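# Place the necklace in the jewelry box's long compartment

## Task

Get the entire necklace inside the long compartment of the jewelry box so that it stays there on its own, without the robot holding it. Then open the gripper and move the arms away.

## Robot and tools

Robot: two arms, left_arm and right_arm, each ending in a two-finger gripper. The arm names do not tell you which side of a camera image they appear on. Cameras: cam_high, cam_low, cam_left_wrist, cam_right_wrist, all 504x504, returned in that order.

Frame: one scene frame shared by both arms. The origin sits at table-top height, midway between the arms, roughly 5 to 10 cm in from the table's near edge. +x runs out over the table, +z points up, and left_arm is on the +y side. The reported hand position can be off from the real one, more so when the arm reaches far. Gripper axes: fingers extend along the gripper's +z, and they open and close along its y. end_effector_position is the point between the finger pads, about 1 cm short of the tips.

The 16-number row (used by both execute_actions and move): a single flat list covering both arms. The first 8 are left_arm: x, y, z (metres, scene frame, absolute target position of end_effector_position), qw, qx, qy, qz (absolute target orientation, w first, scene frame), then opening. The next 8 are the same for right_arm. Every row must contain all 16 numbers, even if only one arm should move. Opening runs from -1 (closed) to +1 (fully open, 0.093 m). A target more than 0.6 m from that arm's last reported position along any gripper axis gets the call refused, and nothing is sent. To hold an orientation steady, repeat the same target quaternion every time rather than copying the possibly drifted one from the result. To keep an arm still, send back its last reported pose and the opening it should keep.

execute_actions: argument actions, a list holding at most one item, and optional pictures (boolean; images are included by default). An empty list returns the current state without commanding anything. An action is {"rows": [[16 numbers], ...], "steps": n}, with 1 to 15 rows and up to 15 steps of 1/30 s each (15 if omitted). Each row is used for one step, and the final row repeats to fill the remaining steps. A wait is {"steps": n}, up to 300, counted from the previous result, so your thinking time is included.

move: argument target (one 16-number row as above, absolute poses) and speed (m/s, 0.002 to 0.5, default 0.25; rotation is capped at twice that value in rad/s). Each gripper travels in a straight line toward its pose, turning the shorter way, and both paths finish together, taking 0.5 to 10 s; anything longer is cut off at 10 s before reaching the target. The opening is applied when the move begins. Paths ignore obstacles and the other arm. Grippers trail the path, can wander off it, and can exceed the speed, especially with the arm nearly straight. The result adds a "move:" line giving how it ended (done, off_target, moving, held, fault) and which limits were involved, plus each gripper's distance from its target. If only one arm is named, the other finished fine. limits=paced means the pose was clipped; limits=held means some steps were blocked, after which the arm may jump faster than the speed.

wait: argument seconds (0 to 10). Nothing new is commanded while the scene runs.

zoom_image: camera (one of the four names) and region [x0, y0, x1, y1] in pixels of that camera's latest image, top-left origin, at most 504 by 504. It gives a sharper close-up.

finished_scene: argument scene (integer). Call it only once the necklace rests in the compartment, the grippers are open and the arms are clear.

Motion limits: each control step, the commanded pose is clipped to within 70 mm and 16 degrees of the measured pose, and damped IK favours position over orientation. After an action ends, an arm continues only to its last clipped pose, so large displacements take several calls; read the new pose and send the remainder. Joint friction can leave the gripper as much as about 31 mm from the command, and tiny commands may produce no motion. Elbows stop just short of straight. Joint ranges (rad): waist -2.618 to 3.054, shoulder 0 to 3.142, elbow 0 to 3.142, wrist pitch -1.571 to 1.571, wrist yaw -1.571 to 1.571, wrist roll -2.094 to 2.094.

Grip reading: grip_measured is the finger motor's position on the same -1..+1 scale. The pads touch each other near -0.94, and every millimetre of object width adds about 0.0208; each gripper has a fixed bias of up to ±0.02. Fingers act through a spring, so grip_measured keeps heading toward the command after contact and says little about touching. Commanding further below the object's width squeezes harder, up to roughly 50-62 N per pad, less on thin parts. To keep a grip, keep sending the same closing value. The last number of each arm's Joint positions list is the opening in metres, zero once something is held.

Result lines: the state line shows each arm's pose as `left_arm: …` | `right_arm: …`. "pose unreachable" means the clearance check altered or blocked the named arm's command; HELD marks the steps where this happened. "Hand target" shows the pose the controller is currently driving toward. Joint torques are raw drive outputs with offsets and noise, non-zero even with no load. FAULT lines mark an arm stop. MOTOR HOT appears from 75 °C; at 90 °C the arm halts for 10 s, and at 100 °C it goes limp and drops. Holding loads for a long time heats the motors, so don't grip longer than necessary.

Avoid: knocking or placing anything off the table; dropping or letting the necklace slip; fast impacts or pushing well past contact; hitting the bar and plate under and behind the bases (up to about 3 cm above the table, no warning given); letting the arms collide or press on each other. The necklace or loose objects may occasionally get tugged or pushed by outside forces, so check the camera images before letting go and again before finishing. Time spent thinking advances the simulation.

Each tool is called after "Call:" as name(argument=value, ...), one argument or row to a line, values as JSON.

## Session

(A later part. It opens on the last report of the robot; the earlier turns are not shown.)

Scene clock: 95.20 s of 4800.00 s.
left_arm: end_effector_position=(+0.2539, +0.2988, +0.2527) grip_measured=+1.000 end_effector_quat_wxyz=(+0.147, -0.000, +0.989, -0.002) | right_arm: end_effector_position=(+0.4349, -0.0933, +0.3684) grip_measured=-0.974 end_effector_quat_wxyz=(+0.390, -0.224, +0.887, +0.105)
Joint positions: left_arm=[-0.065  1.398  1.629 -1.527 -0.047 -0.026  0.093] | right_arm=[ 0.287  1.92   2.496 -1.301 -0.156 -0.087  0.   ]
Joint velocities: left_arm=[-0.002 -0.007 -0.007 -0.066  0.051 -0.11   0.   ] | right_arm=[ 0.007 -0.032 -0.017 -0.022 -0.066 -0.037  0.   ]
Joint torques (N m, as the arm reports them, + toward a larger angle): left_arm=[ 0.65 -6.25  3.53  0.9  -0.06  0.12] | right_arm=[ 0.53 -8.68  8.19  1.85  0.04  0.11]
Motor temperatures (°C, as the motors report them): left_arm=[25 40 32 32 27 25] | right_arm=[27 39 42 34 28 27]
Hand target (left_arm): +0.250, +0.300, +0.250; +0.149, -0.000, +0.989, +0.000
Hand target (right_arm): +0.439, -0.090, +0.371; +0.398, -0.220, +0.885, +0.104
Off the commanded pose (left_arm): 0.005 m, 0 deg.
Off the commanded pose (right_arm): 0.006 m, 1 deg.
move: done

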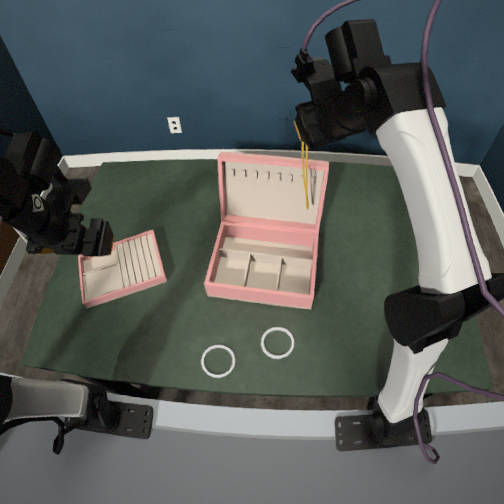

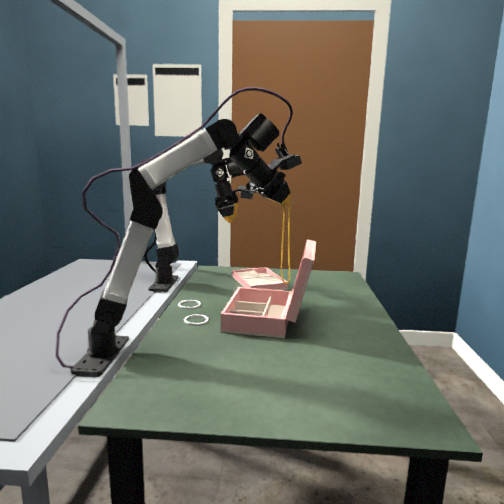

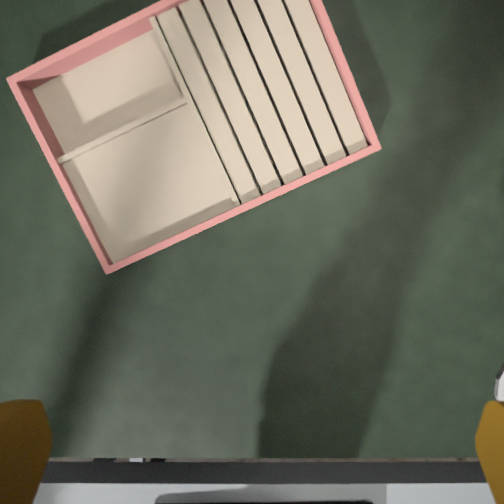

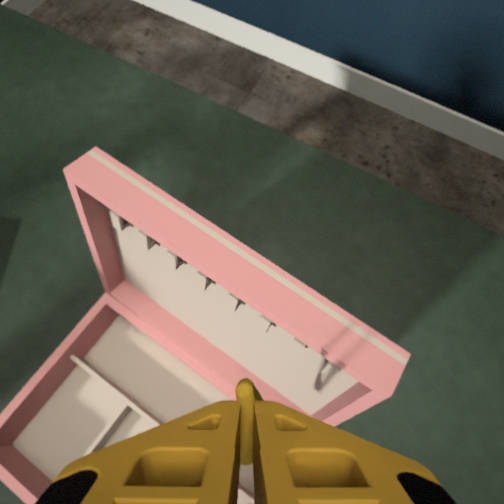

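Call:
move(
  target=[0.25,0.3,0.25,0.15,0,0.99,0,1,0.43,-0.04,0.30,0.40,-0.25,0.875,0.115,-1],
  speed=0.04,
)

Call:
zoom_image(
  camera="cam_high",
  region=[180, 110, 350, 310],
)

Call:
zoom_image(
  camera="cam_low",
  region=[200, 180, 370, 350],
)

Scene clock: 103.13 s of 4800.00 s.
left_arm: end_effector_position=(+0.2539, +0.2988, +0.2527) grip_measured=+1.000 end_effector_quat_wxyz=(+0.147, -0.000, +0.989, -0.002) | right_arm: end_effector_position=(+0.4326, -0.0418, +0.2863) grip_measured=-0.974 end_effector_quat_wxyz=(+0.379, -0.254, +0.883, +0.114)
Joint positions: left_arm=[-0.065  1.398  1.629 -1.527 -0.047 -0.026  0.093] | right_arm=[ 0.412  1.772  1.921 -0.886 -0.105 -0.05   0.   ]
Joint velocities: left_arm=[-0.007  0.012 -0.017  0.037 -0.022 -0.095  0.   ] | right_arm=[ 0.002 -0.007  0.002  0.051 -0.022  0.022  0.   ]
Joint torques (N m, as the arm reports them, + toward a larger angle): left_arm=[ 0.64 -6.16  3.58  0.92 -0.05  0.12] | right_arm=[  0.63 -12.41   6.92   1.92   0.04   0.09]
Motor temperatures (°C, as the motors report them): left_arm=[25 40 32 32 27 25] | right_arm=[27 40 42 36 28 27]
Hand target (left_arm): +0.250, +0.300, +0.250; +0.149, -0.000, +0.989, +0.000
Hand target (right_arm): +0.430, -0.040, +0.299; +0.399, -0.250, +0.875, +0.116
Off the commanded pose (left_arm): 0.005 m, 0 deg.
Off the commanded pose (right_arm): 0.014 m, 3 deg.
move: off_target (right_arm)

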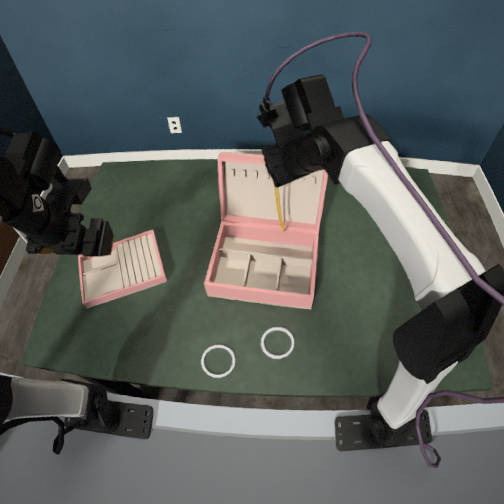

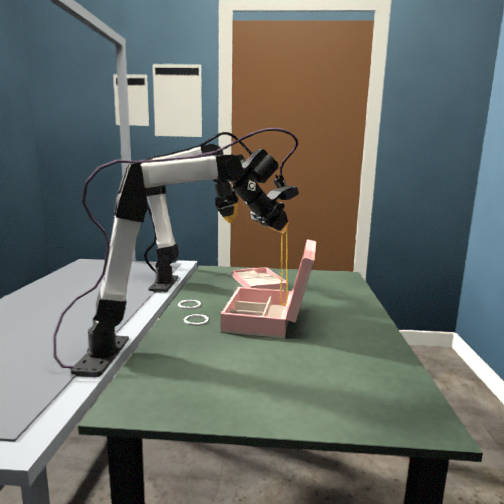

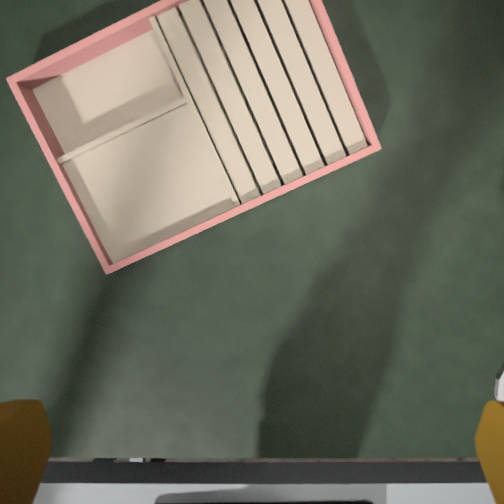

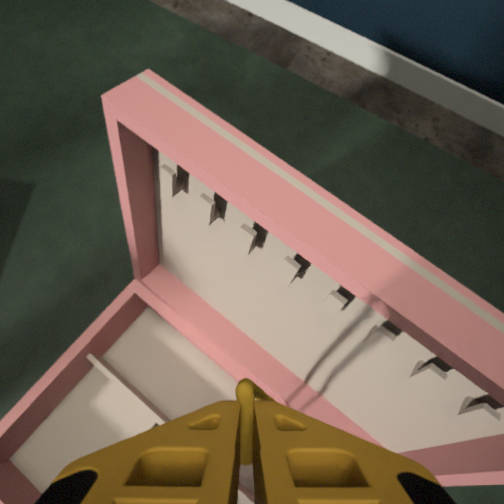

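Region (180, 110, 350, 310) of cam_high's 504x504 image, scaled by 2.520, with more detail than that image has; it fills the left 428 columns of this view, and the rest is white.

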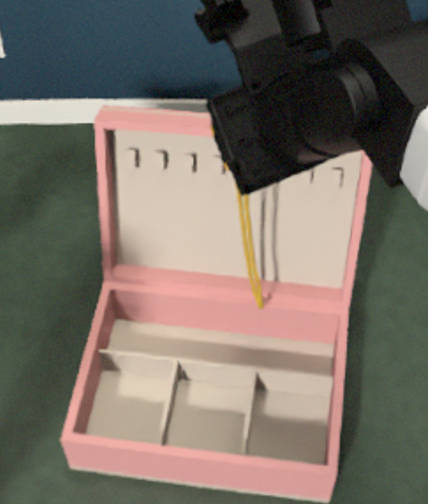

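Region (200, 180, 370, 350) of cam_low's 504x504 image, scaled by 2.965, with more detail than that image has.

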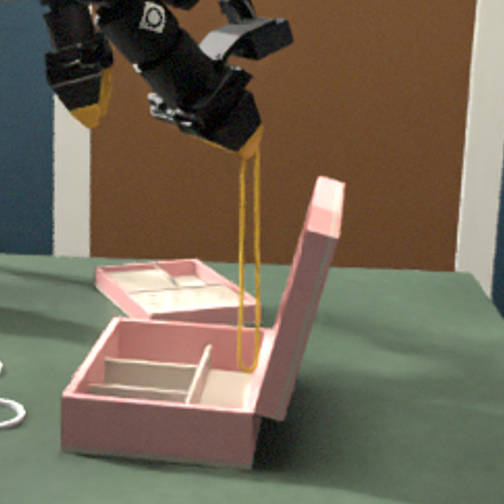

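Call:
move(
  target=[0.25,0.3,0.25,0.15,0,0.99,0,1,0.417,-0.045,0.22,0.38,-0.25,0.885,0.11,-1],
  speed=0.03,
)

Call:
zoom_image(
  camera="cam_high",
  region=[180, 110, 350, 310],
)

Call:
zoom_image(
  camera="cam_low",
  region=[200, 180, 370, 350],
)

Scene clock: 110.67 s of 4800.00 s.
left_arm: end_effector_position=(+0.2539, +0.2988, +0.2527) grip_measured=+1.000 end_effector_quat_wxyz=(+0.147, -0.000, +0.989, -0.002) | right_arm: end_effector_position=(+0.4180, -0.0478, +0.2073) grip_measured=-0.974 end_effector_quat_wxyz=(+0.358, -0.253, +0.892, +0.108)
Joint positions: left_arm=[-0.065  1.398  1.629 -1.527 -0.047 -0.026  0.093] | right_arm=[ 0.423  1.679  1.52  -0.625 -0.093 -0.041  0.   ]
Joint velocities: left_arm=[-0.032  0.002 -0.007  0.022 -0.022 -0.037  0.   ] | right_arm=[ 0.002  0.002 -0.002  0.007  0.037 -0.037  0.   ]
Joint torques (N m, as the arm reports them, + toward a larger angle): left_arm=[ 0.66 -6.2   3.49  0.92 -0.06  0.12] | right_arm=[  0.72 -11.83   7.51   1.87   0.09   0.08]
Motor temperatures (°C, as the motors report them): left_arm=[25 40 32 32 27 25] | right_arm=[27 42 42 37 28 27]
Hand target (left_arm): +0.250, +0.300, +0.250; +0.149, -0.000, +0.989, +0.000
Hand target (right_arm): +0.417, -0.045, +0.220; +0.379, -0.250, +0.884, +0.110
Off the commanded pose (left_arm): 0.005 m, 0 deg.
Off the commanded pose (right_arm): 0.013 m, 3 deg.
move: off_target (right_arm)

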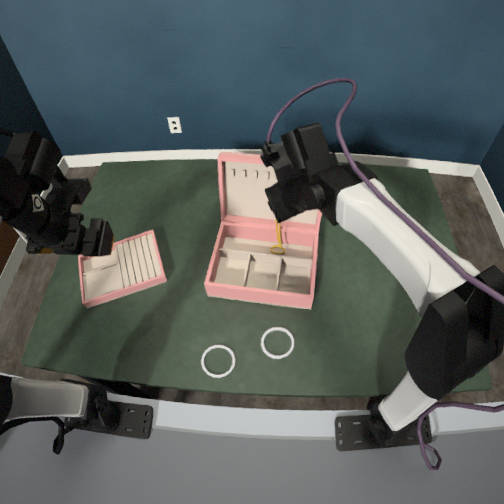

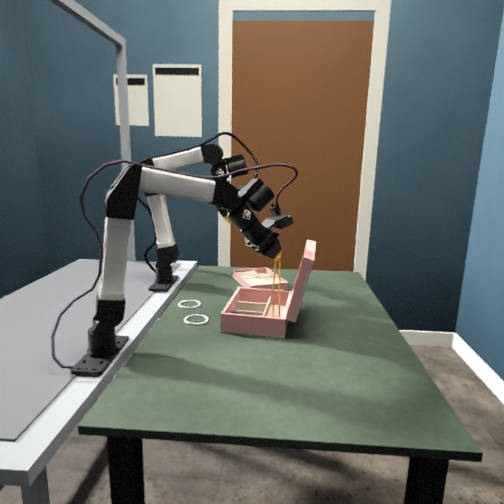

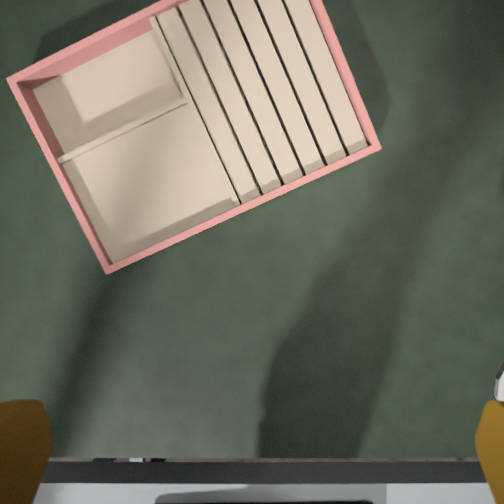

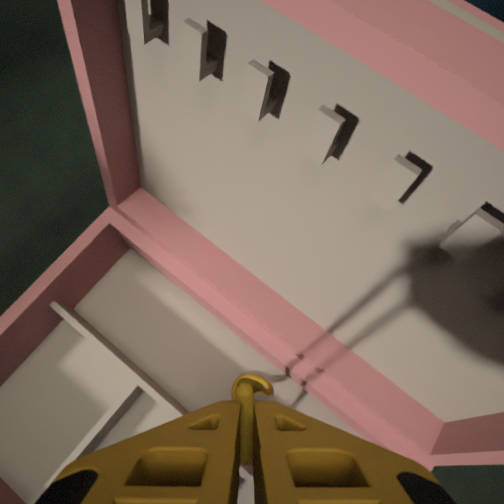

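Region (180, 110, 350, 310) of cam_high's 504x504 image, scaled by 2.520, with more detail than that image has; it fills the left 428 columns of this view, and the rest is white.

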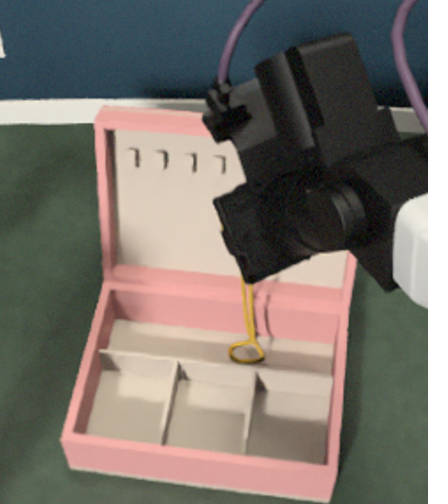

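Region (200, 180, 370, 350) of cam_low's 504x504 image, scaled by 2.965, with more detail than that image has.

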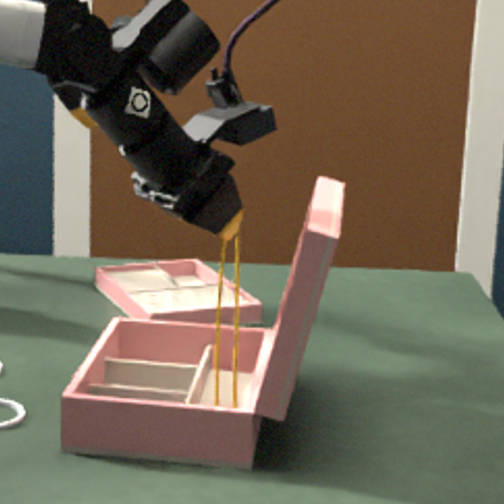

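Call:
move(
  target=[0.25,0.3,0.25,0.15,0,0.99,0,1,0.43,-0.025,0.15,0.37,-0.25,0.888,0.11,-1],
  speed=0.03,
)

Call:
zoom_image(
  camera="cam_high",
  region=[180, 110, 350, 310],
)

Call:
zoom_image(
  camera="cam_low",
  region=[200, 180, 370, 350],
)

Scene clock: 117.27 s of 4800.00 s.
left_arm: end_effector_position=(+0.2539, +0.2988, +0.2527) grip_measured=+1.000 end_effector_quat_wxyz=(+0.147, -0.000, +0.989, -0.002) | right_arm: end_effector_position=(+0.4287, -0.0288, +0.1580) grip_measured=-0.974 end_effector_quat_wxyz=(+0.369, -0.253, +0.887, +0.112)
Joint positions: left_arm=[-0.065  1.398  1.629 -1.527 -0.047 -0.026  0.093] | right_arm=[ 0.458  1.74   1.38  -0.396 -0.071 -0.016  0.   ]
Joint velocities: left_arm=[-0.012 -0.002 -0.012  0.037 -0.081 -0.022  0.   ] | right_arm=[-0.007  0.012 -0.002 -0.051  0.022  0.022  0.   ]
Joint torques (N m, as the arm reports them, + toward a larger angle): left_arm=[ 0.66 -6.17  3.55  0.92 -0.05  0.13] | right_arm=[ 0.71 -9.03  7.46  1.91  0.08  0.12]
Motor temperatures (°C, as the motors report them): left_arm=[25 40 32 32 27 25] | right_arm=[27 42 42 38 28 27]
Hand target (left_arm): +0.250, +0.300, +0.250; +0.149, -0.000, +0.989, +0.000
Hand target (right_arm): +0.430, -0.025, +0.150; +0.370, -0.250, +0.888, +0.110
Off the commanded pose (left_arm): 0.005 m, 0 deg.
Off the commanded pose (right_arm): 0.009 m, 0 deg.
move: done

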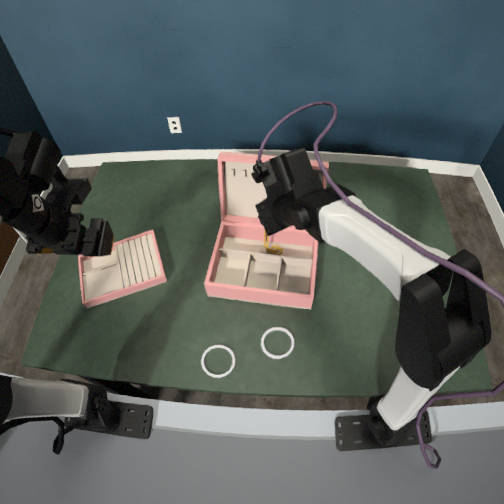

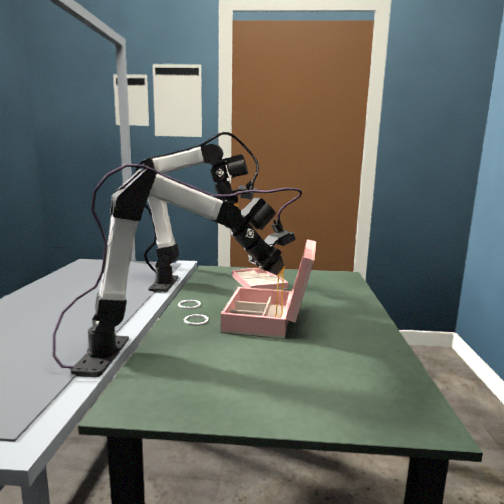

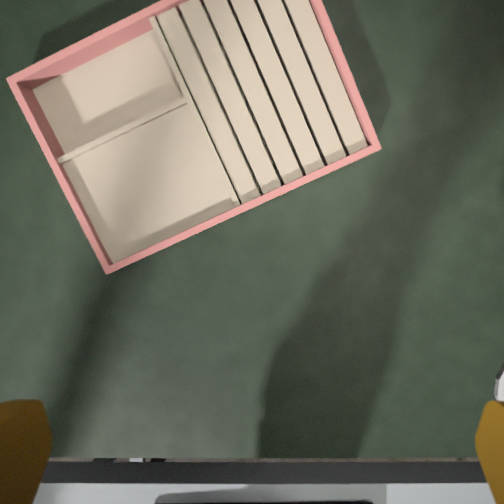

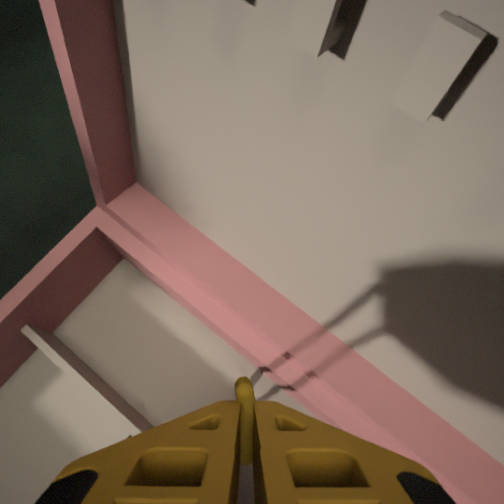

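Region (180, 110, 350, 310) of cam_high's 504x504 image, scaled by 2.520, with more detail than that image has; it fills the left 428 columns of this view, and the rest is white.

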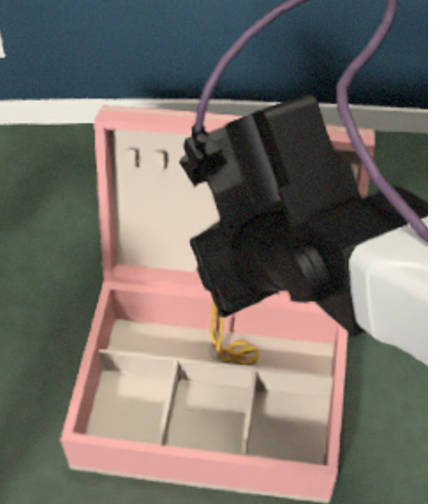

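Region (200, 180, 370, 350) of cam_low's 504x504 image, scaled by 2.965, with more detail than that image has.

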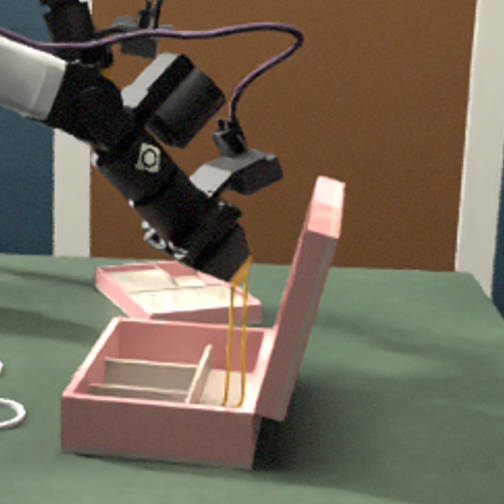

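Call:
move(
  target=[0.25,0.3,0.25,0.15,0,0.99,0,1,0.43,-0.015,0.088,0.36,-0.25,0.892,0.105,-1],
  speed=0.03,
)

Call:
zoom_image(
  camera="cam_low",
  region=[200, 180, 370, 350],
)

Scene clock: 122.67 s of 4800.00 s.
left_arm: end_effector_position=(+0.2539, +0.2988, +0.2527) grip_measured=+1.000 end_effector_quat_wxyz=(+0.147, -0.000, +0.989, -0.002) | right_arm: end_effector_position=(+0.4306, -0.0177, +0.0964) grip_measured=-0.974 end_effector_quat_wxyz=(+0.360, -0.252, +0.892, +0.108)
Joint positions: left_arm=[-0.065  1.398  1.629 -1.527 -0.047 -0.026  0.093] | right_arm=[ 0.488  1.833  1.26  -0.204 -0.045  0.005  0.   ]
Joint velocities: left_arm=[-0.007  0.007 -0.002  0.007  0.007 -0.007  0.   ] | right_arm=[ 0.007 -0.012  0.007  0.007  0.007  0.022  0.   ]
Joint torques (N m, as the arm reports them, + toward a larger angle): left_arm=[ 0.61 -6.19  3.54  0.92 -0.06  0.13] | right_arm=[ 0.71 -9.56  7.03  1.87  0.1   0.1 ]
Motor temperatures (°C, as the motors report them): left_arm=[25 40 32 32 27 25] | right_arm=[27 42 42 39 28 27]
Hand target (left_arm): +0.250, +0.300, +0.250; +0.149, -0.000, +0.989, +0.000
Hand target (right_arm): +0.430, -0.015, +0.088; +0.359, -0.250, +0.893, +0.105
Off the commanded pose (left_arm): 0.005 m, 0 deg.
Off the commanded pose (right_arm): 0.009 m, 0 deg.
move: done

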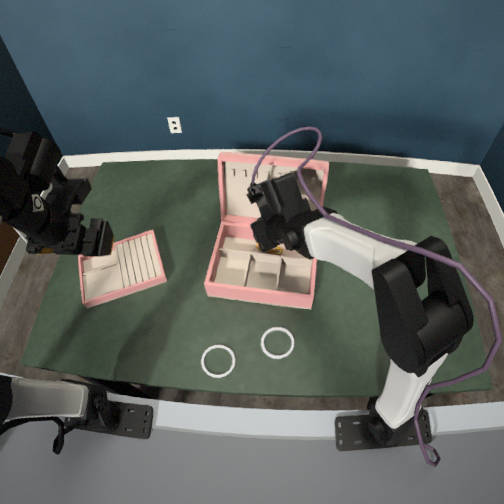

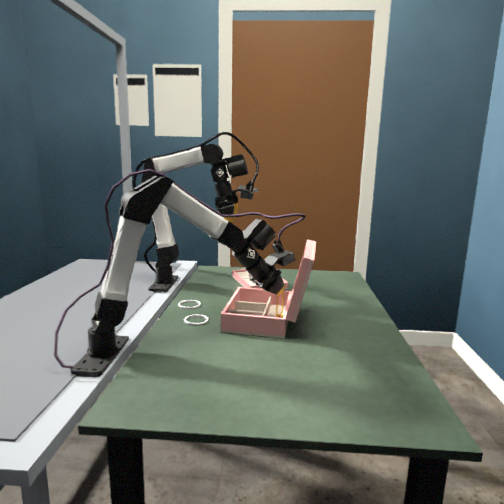

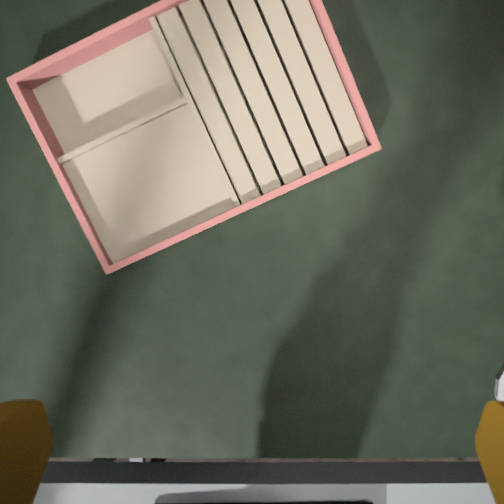

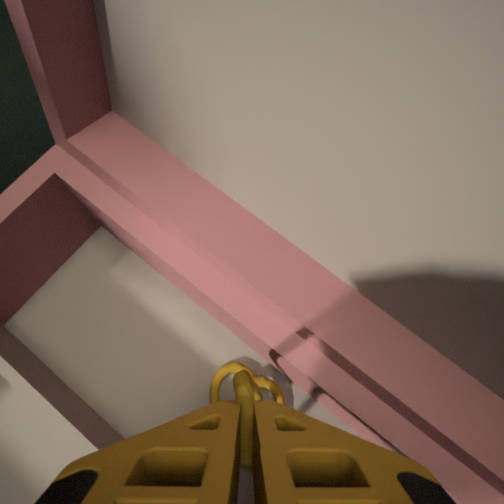

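Region (200, 180, 370, 350) of cam_low's 504x504 image, scaled by 2.965, with more detail than that image has.

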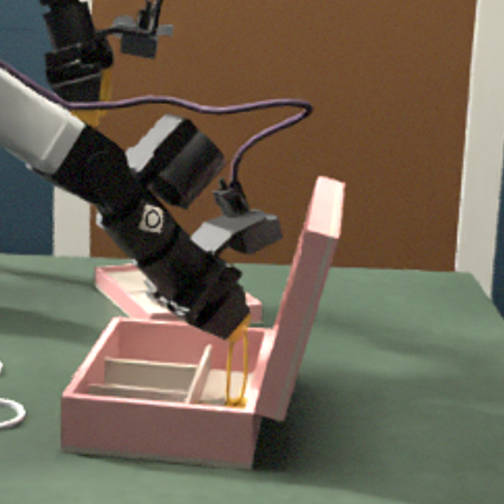

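Call:
move(
  target=[0.25,0.3,0.25,0.15,0,0.99,0,1,0.43,-0.017,0.09,0.36,-0.25,0.892,0.105,-0.6],
  speed=0.03,
)

Call:
move(
  target=[0.25,0.3,0.25,0.15,0,0.99,0,1,0.37,-0.13,0.25,0.30,-0.275,0.905,0.09,-0.6],
  speed=0.15,
)

Call:
zoom_image(
  camera="cam_high",
  region=[180, 150, 350, 310],
)

Scene clock: 128.10 s of 4800.00 s.
left_arm: end_effector_position=(+0.2539, +0.2988, +0.2527) grip_measured=+1.000 end_effector_quat_wxyz=(+0.147, -0.000, +0.989, -0.002) | right_arm: end_effector_position=(+0.4311, -0.0175, +0.0969) grip_measured=-0.602 end_effector_quat_wxyz=(+0.362, -0.252, +0.891, +0.108)
Joint positions: left_arm=[-0.065  1.398  1.629 -1.527 -0.047 -0.026  0.093] | right_arm=[ 0.488  1.833  1.26  -0.201 -0.044  0.005  0.016]
Joint velocities: left_arm=[-0.012 -0.012 -0.002 -0.022  0.007 -0.051  0.   ] | right_arm=[-0.002  0.007 -0.002 -0.007 -0.007 -0.037 -0.   ]
Joint torques (N m, as the arm reports them, + toward a larger angle): left_arm=[ 0.66 -6.15  3.51  0.92 -0.06  0.12] | right_arm=[  0.34 -10.07   7.05   1.83   0.06   0.09]
Motor temperatures (°C, as the motors report them): left_arm=[25 40 32 32 27 25] | right_arm=[27 42 42 39 28 27]
Hand target (left_arm): +0.250, +0.300, +0.250; +0.149, -0.000, +0.989, +0.000
Hand target (right_arm): +0.430, -0.017, +0.090; +0.360, -0.250, +0.893, +0.105
Off the commanded pose (left_arm): 0.005 m, 0 deg.
Off the commanded pose (right_arm): 0.007 m, 0 deg.
move: done

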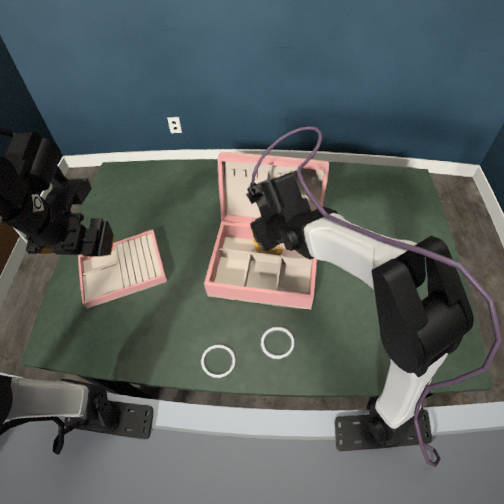

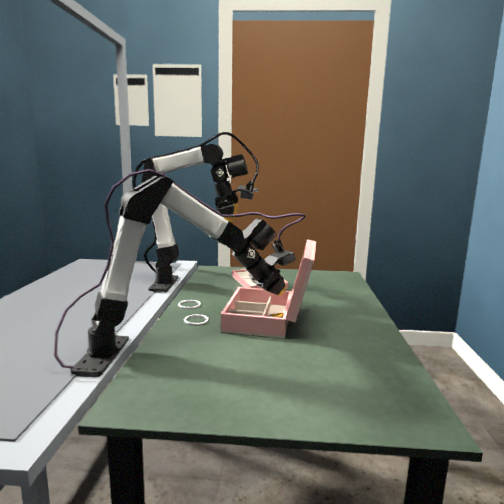

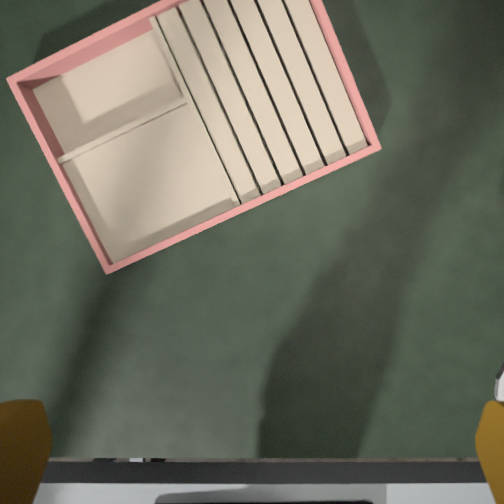

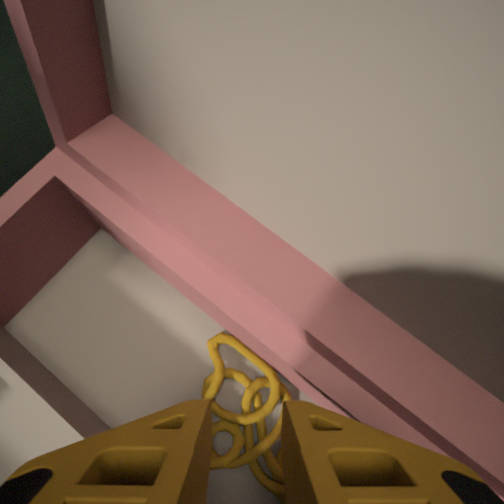

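Scene clock: 130.10 s of 4800.00 s.
left_arm: end_effector_position=(+0.2539, +0.2988, +0.2527) grip_measured=+1.000 end_effector_quat_wxyz=(+0.147, -0.000, +0.989, -0.002) | right_arm: end_effector_position=(+0.3723, -0.1246, +0.2389) grip_measured=-0.602 end_effector_quat_wxyz=(+0.295, -0.276, +0.911, +0.088)
Joint positions: left_arm=[-0.065  1.398  1.629 -1.527 -0.047 -0.026  0.093] | right_arm=[ 0.258  1.544  1.59  -0.99  -0.191 -0.22   0.016]
Joint velocities: left_arm=[-0.007 -0.017 -0.017 -0.037 -0.007  0.037  0.   ] | right_arm=[ 0.002 -0.012 -0.007  0.037 -0.007 -0.037  0.001]
Joint torques (N m, as the arm reports them, + toward a larger angle): left_arm=[ 0.65 -6.21  3.48  0.92 -0.05  0.12] | right_arm=[-1.24 -8.93  9.69  1.3  -0.25 -0.05]
Motor temperatures (°C, as the motors report them): left_arm=[25 40 32 32 27 25] | right_arm=[27 42 42 39 28 27]
Hand target (left_arm): +0.250, +0.300, +0.250; +0.149, -0.000, +0.989, +0.000
Hand target (right_arm): +0.370, -0.129, +0.249; +0.303, -0.275, +0.908, +0.089
Off the commanded pose (left_arm): 0.005 m, 0 deg.
Off the commanded pose (right_arm): 0.013 m, 1 deg.
move: off_target (right_arm)

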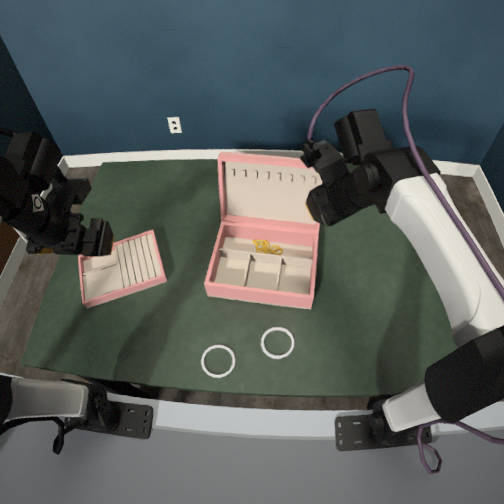

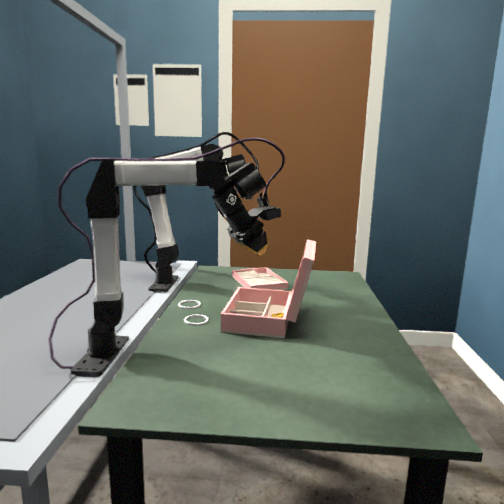

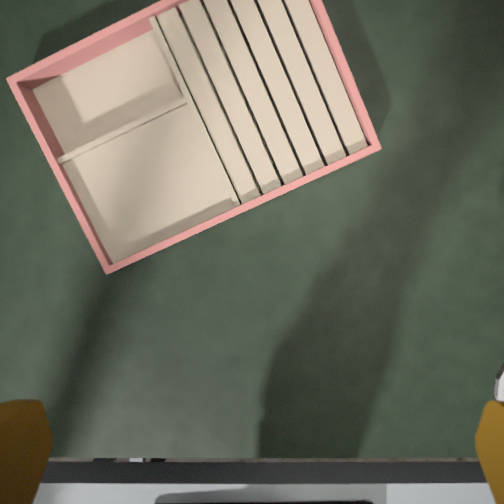

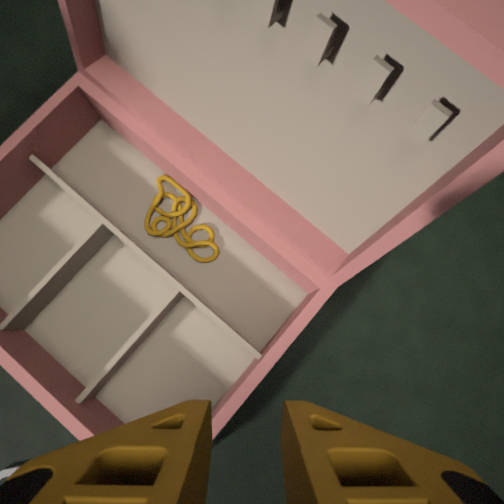

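Region (180, 150, 350, 310) of cam_high's 504x504 image, scaled by 2.965, with more detail than that image has; it fills the top 474 rows of this view, and the rest is white.

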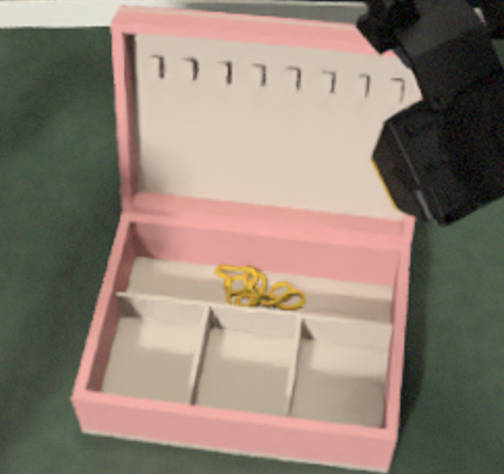

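Call:
execute_actions(
  actions=[],
)

Scene clock: 133.87 s of 4800.00 s.
left_arm: end_effector_position=(+0.2539, +0.2988, +0.2527) grip_measured=+1.000 end_effector_quat_wxyz=(+0.147, -0.000, +0.989, -0.002) | right_arm: end_effector_position=(+0.3720, -0.1247, +0.2387) grip_measured=-0.602 end_effector_quat_wxyz=(+0.295, -0.276, +0.911, +0.088)
Joint positions: left_arm=[-0.065  1.398  1.629 -1.527 -0.047 -0.026  0.093] | right_arm=[ 0.258  1.544  1.59  -0.991 -0.191 -0.221  0.016]
Joint velocities: left_arm=[-0.002 -0.012 -0.017 -0.022 -0.022 -0.007  0.   ] | right_arm=[-0.002  0.002 -0.017  0.007 -0.022 -0.022  0.001]
Joint torques (N m, as the arm reports them, + toward a larger angle): left_arm=[ 0.65 -6.2   3.54  0.91 -0.06  0.12] | right_arm=[-1.27 -9.    9.58  1.32 -0.25 -0.07]
Motor temperatures (°C, as the motors report them): left_arm=[25 40 32 32 27 25] | right_arm=[27 42 43 38 28 27]
Hand target (left_arm): +0.250, +0.300, +0.250; +0.149, -0.000, +0.989, +0.000
Hand target (right_arm): +0.370, -0.129, +0.249; +0.303, -0.275, +0.908, +0.089
Off the commanded pose (left_arm): 0.005 m, 0 deg.
Off the commanded pose (right_arm): 0.013 m, 1 deg.
Steps of this call (steps 1 to 90: nothing new was sent; then 0.77 s passed at rest). Readings (end_effector_position):
1: left_arm (+0.2539, +0.2988, +0.2527) | right_arm (+0.3722, -0.1247, +0.2389)
2: left_arm (+0.2539, +0.2988, +0.2527) | right_arm (+0.3721, -0.1247, +0.2388)
4: left_arm (+0.2539, +0.2988, +0.2527) | right_arm (+0.3721, -0.1247, +0.2388)
8: left_arm (+0.2539, +0.2988, +0.2527) | right_arm (+0.3720, -0.1247, +0.2387)
90: the state above

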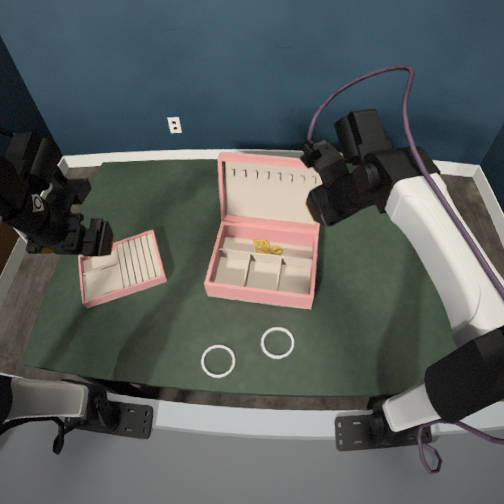

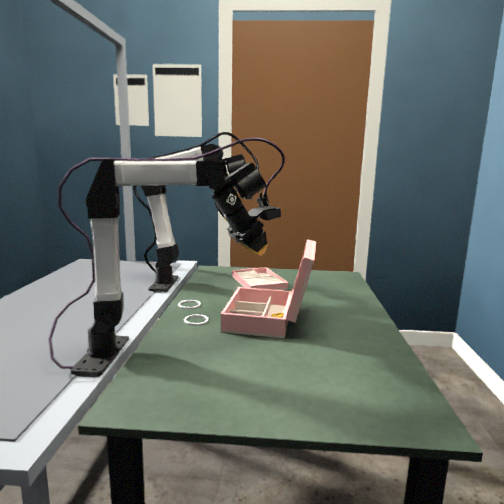

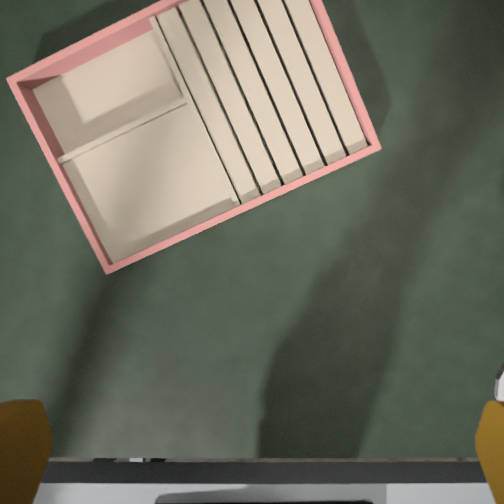

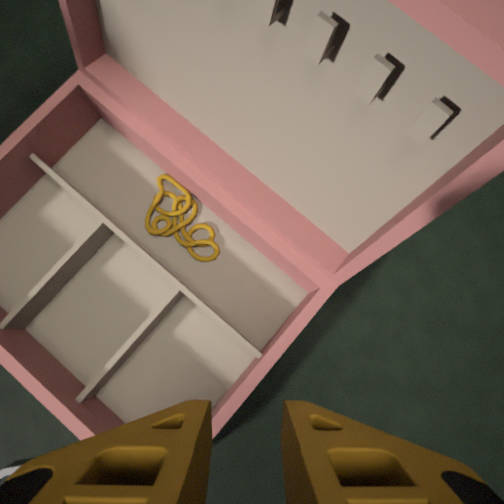

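Call:
finished_scene(
  scene=2,
)

The scene is finished: the task was done.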